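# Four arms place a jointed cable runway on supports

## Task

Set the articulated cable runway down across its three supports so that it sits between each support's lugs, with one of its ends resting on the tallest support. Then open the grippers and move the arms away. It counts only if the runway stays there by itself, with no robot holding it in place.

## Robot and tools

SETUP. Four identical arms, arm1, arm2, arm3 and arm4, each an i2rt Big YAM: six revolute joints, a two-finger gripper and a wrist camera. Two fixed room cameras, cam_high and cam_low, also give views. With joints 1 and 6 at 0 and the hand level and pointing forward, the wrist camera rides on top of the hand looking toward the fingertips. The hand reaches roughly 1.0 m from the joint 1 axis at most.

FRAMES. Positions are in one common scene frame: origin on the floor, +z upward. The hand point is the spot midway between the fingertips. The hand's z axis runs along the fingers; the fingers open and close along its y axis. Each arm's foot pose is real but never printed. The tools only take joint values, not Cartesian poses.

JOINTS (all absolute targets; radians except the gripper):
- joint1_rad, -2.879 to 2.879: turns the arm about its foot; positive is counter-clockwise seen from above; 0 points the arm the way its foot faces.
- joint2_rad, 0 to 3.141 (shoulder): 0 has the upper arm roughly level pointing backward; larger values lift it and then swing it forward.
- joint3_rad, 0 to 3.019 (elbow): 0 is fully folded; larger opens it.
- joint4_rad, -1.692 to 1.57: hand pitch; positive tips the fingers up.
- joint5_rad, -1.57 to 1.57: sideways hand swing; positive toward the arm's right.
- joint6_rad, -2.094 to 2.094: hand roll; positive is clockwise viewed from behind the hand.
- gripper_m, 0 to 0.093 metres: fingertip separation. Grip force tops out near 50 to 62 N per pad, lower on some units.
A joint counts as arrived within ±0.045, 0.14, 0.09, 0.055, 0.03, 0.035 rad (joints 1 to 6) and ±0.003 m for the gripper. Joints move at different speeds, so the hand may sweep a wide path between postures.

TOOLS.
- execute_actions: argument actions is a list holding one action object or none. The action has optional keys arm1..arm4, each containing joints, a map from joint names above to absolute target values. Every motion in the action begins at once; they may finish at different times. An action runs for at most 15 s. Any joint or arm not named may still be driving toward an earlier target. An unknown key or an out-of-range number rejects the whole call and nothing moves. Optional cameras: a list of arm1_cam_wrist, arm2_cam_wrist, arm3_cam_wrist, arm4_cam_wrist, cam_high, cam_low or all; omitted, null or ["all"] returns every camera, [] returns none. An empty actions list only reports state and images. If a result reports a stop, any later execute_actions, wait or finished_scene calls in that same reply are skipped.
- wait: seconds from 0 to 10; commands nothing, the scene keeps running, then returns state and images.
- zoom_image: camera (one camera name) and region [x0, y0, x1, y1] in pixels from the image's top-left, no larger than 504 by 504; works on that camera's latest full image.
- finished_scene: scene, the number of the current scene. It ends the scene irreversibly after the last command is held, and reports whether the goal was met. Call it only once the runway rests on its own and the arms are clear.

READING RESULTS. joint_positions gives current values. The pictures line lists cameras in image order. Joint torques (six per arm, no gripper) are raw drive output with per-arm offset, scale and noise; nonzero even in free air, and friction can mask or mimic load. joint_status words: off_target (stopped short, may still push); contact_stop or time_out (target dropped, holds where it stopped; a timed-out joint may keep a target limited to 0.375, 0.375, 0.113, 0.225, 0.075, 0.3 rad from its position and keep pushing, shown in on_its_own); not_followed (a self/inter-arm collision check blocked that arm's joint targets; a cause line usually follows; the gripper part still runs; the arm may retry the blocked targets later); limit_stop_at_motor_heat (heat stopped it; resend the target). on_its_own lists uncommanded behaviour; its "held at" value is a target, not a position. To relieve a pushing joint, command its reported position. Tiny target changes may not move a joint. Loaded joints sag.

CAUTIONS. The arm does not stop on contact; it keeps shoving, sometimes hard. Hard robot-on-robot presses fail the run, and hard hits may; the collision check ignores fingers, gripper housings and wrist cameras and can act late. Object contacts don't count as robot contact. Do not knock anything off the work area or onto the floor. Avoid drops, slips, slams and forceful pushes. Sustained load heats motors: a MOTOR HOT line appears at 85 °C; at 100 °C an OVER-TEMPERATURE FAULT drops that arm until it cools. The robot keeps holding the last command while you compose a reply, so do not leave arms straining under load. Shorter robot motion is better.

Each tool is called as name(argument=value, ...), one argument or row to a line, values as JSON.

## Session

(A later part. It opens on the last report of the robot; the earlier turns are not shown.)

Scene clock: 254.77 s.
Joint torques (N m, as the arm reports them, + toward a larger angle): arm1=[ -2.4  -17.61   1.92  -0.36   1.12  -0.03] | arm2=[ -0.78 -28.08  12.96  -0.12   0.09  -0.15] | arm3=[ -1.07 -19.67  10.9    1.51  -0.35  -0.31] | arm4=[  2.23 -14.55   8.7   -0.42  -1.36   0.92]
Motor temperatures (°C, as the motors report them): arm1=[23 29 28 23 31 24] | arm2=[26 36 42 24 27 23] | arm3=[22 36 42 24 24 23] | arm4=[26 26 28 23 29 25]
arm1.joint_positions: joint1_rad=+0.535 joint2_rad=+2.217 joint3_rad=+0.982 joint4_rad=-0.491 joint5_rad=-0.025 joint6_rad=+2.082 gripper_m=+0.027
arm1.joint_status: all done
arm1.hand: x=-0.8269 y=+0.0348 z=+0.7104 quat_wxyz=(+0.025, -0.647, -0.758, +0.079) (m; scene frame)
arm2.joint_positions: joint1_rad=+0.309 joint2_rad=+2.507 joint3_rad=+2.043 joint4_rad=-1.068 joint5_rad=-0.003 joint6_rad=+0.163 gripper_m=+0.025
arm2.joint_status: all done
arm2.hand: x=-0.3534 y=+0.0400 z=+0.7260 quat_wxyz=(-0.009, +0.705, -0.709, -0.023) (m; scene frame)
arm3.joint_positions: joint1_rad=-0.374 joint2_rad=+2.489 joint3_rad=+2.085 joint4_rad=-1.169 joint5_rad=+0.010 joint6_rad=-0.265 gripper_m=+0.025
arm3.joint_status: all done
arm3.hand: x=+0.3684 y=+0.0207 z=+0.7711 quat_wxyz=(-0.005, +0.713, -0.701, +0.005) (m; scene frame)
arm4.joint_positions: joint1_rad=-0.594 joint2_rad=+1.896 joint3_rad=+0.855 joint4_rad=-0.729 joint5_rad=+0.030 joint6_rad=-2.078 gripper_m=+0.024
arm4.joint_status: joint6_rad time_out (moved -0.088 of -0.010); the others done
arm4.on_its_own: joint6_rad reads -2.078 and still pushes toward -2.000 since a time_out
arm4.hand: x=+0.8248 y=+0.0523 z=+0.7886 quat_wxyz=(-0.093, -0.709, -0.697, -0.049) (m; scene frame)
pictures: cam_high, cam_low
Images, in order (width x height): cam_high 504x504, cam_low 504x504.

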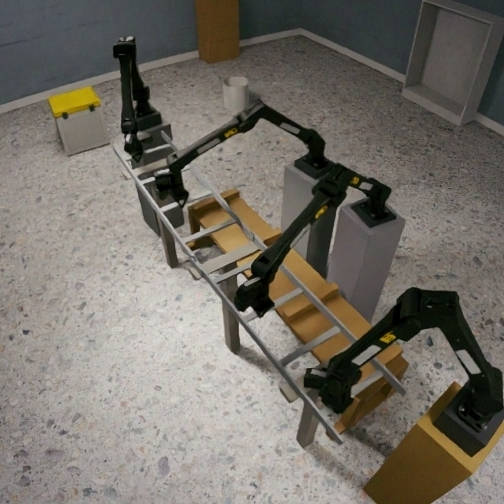

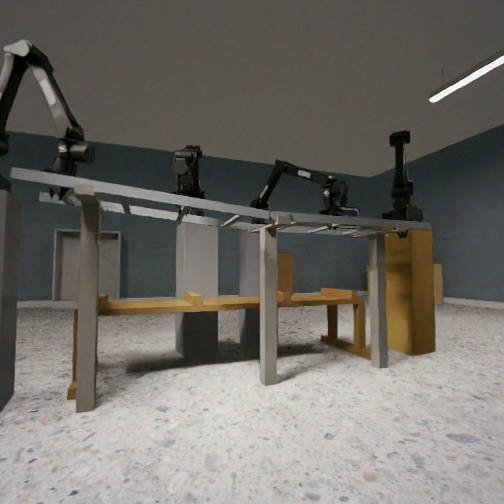

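execute_actions(
  actions=[
    {"arm1":{"joints":{"gripper_m":0.093}},"arm4":{"joints":{"joint1_rad":-0.594,"joint6_rad":-2.078,"gripper_m":0.093}},"arm2":{"joints":{"gripper_m":0.093}},"arm3":{"joints":{"gripper_m":0.093}}},
  ],
  cameras=[],
)

execute_actions(
  actions=[
    {"arm1":{"joints":{"joint2_rad":1.65,"joint4_rad":-1.0}},"arm4":{"joints":{"joint2_rad":1.35,"joint4_rad":-1.2}},"arm2":{"joints":{"joint2_rad":2.0,"joint4_rad":-1.5}},"arm3":{"joints":{"joint2_rad":2.0,"joint4_rad":-1.55}}},
  ],
  cameras=[],
)

execute_actions(
  actions=[
    {"arm1":{"joints":{"joint1_rad":0.4,"joint2_rad":0.6,"joint3_rad":1.0,"joint6_rad":0}},"arm4":{"joints":{"joint1_rad":-0.4,"joint2_rad":0.6,"joint3_rad":1.0,"joint6_rad":0}},"arm2":{"joints":{"joint2_rad":0.8,"joint3_rad":1.2}},"arm3":{"joints":{"joint2_rad":0.8,"joint3_rad":1.2}}},
  ],
  cameras=["cam_high","cam_low"],
)

zoom_image(
  camera="cam_high",
  region=[100,110,420,470],
)

zoom_image(
  camera="cam_low",
  region=[20,140,440,280],
)

Scene clock: 269.13 s.
Joint torques (N m, as the arm reports them, + toward a larger angle): arm1=[ -1.66 -13.07   3.54  -0.25   0.25  -0.04] | arm2=[ -0.54 -27.96  12.98  -0.08   0.06  -0.11] | arm3=[ -1.08 -20.16  11.01   1.12  -0.06  -0.14] | arm4=[ -0.36 -12.37   7.32  -0.24  -0.22   0.01]
Motor temperatures (°C, as the motors report them): arm1=[23 29 28 23 30 24] | arm2=[26 36 42 24 27 23] | arm3=[22 36 42 23 24 23] | arm4=[26 26 28 23 28 25]
arm1.joint_positions: joint1_rad=+0.526 joint2_rad=+2.159 joint3_rad=+0.970 joint4_rad=-0.491 joint5_rad=-0.004 joint6_rad=+2.082 gripper_m=+0.093
arm1.joint_status: all done
arm1.hand: x=-0.8128 y=+0.0371 z=+0.7310 quat_wxyz=(+0.011, -0.650, -0.758, +0.058) (m; scene frame)
arm2.joint_positions: joint1_rad=+0.309 joint2_rad=+2.507 joint3_rad=+2.043 joint4_rad=-1.069 joint5_rad=-0.003 joint6_rad=+0.159 gripper_m=+0.093
arm2.joint_status: all done
arm2.hand: x=-0.3534 y=+0.0399 z=+0.7260 quat_wxyz=(-0.009, +0.706, -0.708, -0.023) (m; scene frame)
arm3.joint_positions: joint1_rad=-0.375 joint2_rad=+2.498 joint3_rad=+2.085 joint4_rad=-1.160 joint5_rad=+0.003 joint6_rad=-0.282 gripper_m=+0.093
arm3.joint_status: all done
arm3.hand: x=+0.3674 y=+0.0211 z=+0.7650 quat_wxyz=(-0.003, +0.719, -0.695, +0.002) (m; scene frame)
arm4.joint_positions: joint1_rad=-0.599 joint2_rad=+1.866 joint3_rad=+0.876 joint4_rad=-0.730 joint5_rad=+0.002 joint6_rad=-2.075 gripper_m=+0.093
arm4.joint_status: all done
arm4.hand: x=+0.8073 y=+0.0589 z=+0.8019 quat_wxyz=(-0.072, -0.714, -0.695, -0.029) (m; scene frame)
pictures: none
No camera images: the call's "cameras" was empty. Leave "cameras" out to get every camera's image.

Scene clock: 270.87 s.
Joint torques (N m, as the arm reports them, + toward a larger angle): arm1=[-1.61 -9.72  7.66 -0.38  0.24 -0.04] | arm2=[ -0.89 -23.6   10.62   0.23   0.08  -0.11] | arm3=[ -0.99 -18.22  10.05   0.45  -0.06  -0.14] | arm4=[-0.22 -6.71 11.05 -0.17 -0.21  0.02]
Motor temperatures (°C, as the motors report them): arm1=[23 29 28 23 30 24] | arm2=[26 35 42 24 27 23] | arm3=[22 36 42 23 24 23] | arm4=[26 26 28 23 28 25]
arm1.joint_positions: joint1_rad=+0.526 joint2_rad=+1.646 joint3_rad=+0.967 joint4_rad=-0.988 joint5_rad=-0.004 joint6_rad=+2.082 gripper_m=+0.093
arm1.joint_status: all done
arm1.hand: x=-0.8215 y=+0.0319 z=+0.9405 quat_wxyz=(+0.009, -0.650, -0.758, +0.051) (m; scene frame)
arm2.joint_positions: joint1_rad=+0.309 joint2_rad=+1.996 joint3_rad=+2.082 joint4_rad=-1.485 joint5_rad=-0.003 joint6_rad=+0.159 gripper_m=+0.093
arm2.joint_status: all done
arm2.hand: x=-0.3406 y=-0.0178 z=+1.0802 quat_wxyz=(-0.048, +0.703, -0.705, -0.077) (m; scene frame)
arm3.joint_positions: joint1_rad=-0.375 joint2_rad=+2.009 joint3_rad=+2.108 joint4_rad=-1.541 joint5_rad=+0.002 joint6_rad=-0.282 gripper_m=+0.093
arm3.joint_status: all done
arm3.hand: x=+0.3511 y=-0.0378 z=+1.0990 quat_wxyz=(-0.060, +0.717, -0.694, -0.031) (m; scene frame)
arm4.joint_positions: joint1_rad=-0.599 joint2_rad=+1.342 joint3_rad=+0.876 joint4_rad=-1.188 joint5_rad=+0.002 joint6_rad=-2.075 gripper_m=+0.093
arm4.joint_status: all done
arm4.hand: x=+0.8455 y=+0.0329 z=+0.9898 quat_wxyz=(-0.041, -0.716, -0.697, -0.020) (m; scene frame)
pictures: none
No camera images: the call's "cameras" was empty. Leave "cameras" out to get every camera's image.

Scene clock: 273.27 s.
Joint torques (N m, as the arm reports them, + toward a larger angle): arm1=[-0.41  0.52 13.61  1.29  0.09 -0.19] | arm2=[-1.33 -2.04  9.2   0.8   0.07 -0.15] | arm3=[-0.92 -1.62  8.78  1.33 -0.05 -0.13] | arm4=[-1.19  0.9  14.26  1.65 -0.02  0.18]
Motor temperatures (°C, as the motors report them): arm1=[23 28 29 23 30 24] | arm2=[26 35 42 24 27 23] | arm3=[22 36 42 23 24 23] | arm4=[26 26 28 23 28 25]
arm1.joint_positions: joint1_rad=+0.392 joint2_rad=+0.595 joint3_rad=+0.967 joint4_rad=-0.989 joint5_rad=-0.002 joint6_rad=+0.016 gripper_m=+0.093
arm1.joint_status: all done
arm1.hand: x=-0.8675 y=-0.0531 z=+1.3190 quat_wxyz=(-0.440, +0.228, -0.860, -0.121) (m; scene frame)
arm2.joint_positions: joint1_rad=+0.309 joint2_rad=+0.797 joint3_rad=+1.214 joint4_rad=-1.490 joint5_rad=-0.003 joint6_rad=+0.159 gripper_m=+0.093
arm2.joint_status: all done
arm2.hand: x=-0.2781 y=-0.4042 z=+1.2256 quat_wxyz=(-0.143, +0.683, -0.686, -0.207) (m; scene frame)
arm3.joint_positions: joint1_rad=-0.375 joint2_rad=+0.798 joint3_rad=+1.200 joint4_rad=-1.547 joint5_rad=+0.002 joint6_rad=-0.282 gripper_m=+0.093
arm3.joint_status: all done
arm3.hand: x=+0.2527 y=-0.4227 z=+1.2330 quat_wxyz=(-0.188, +0.702, -0.679, -0.104) (m; scene frame)
arm4.joint_positions: joint1_rad=-0.392 joint2_rad=+0.598 joint3_rad=+0.966 joint4_rad=-1.190 joint5_rad=+0.000 joint6_rad=-0.011 gripper_m=+0.093
arm4.joint_status: all done
arm4.hand: x=+0.8635 y=-0.0473 z=+1.2479 quat_wxyz=(+0.067, -0.922, +0.142, +0.355) (m; scene frame)
pictures: cam_high, cam_low
Images, in order (width x height): cam_high 504x504, cam_low 504x504.

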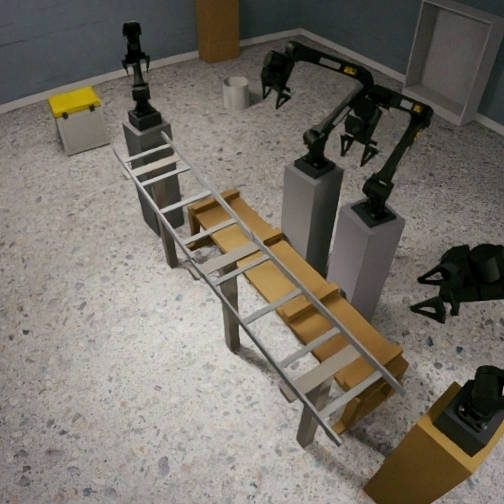

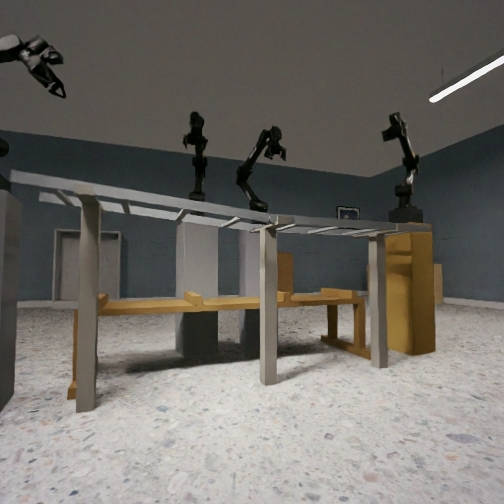

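Region (100, 110, 420, 470) of cam_high's 504x504 image, scaled by 1.400, with more detail than that image has.

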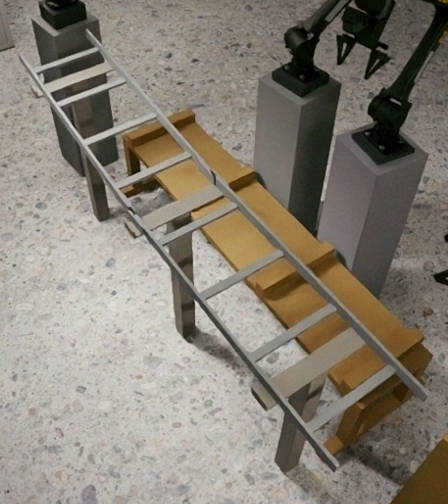

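Region (20, 140, 440, 280) of cam_low's 504x504 image, scaled by 1.200, with more detail than that image has.

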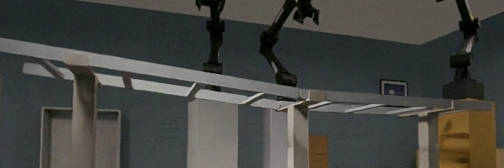

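finished_scene(
  scene=2,
)

The scene is finished: the task was done.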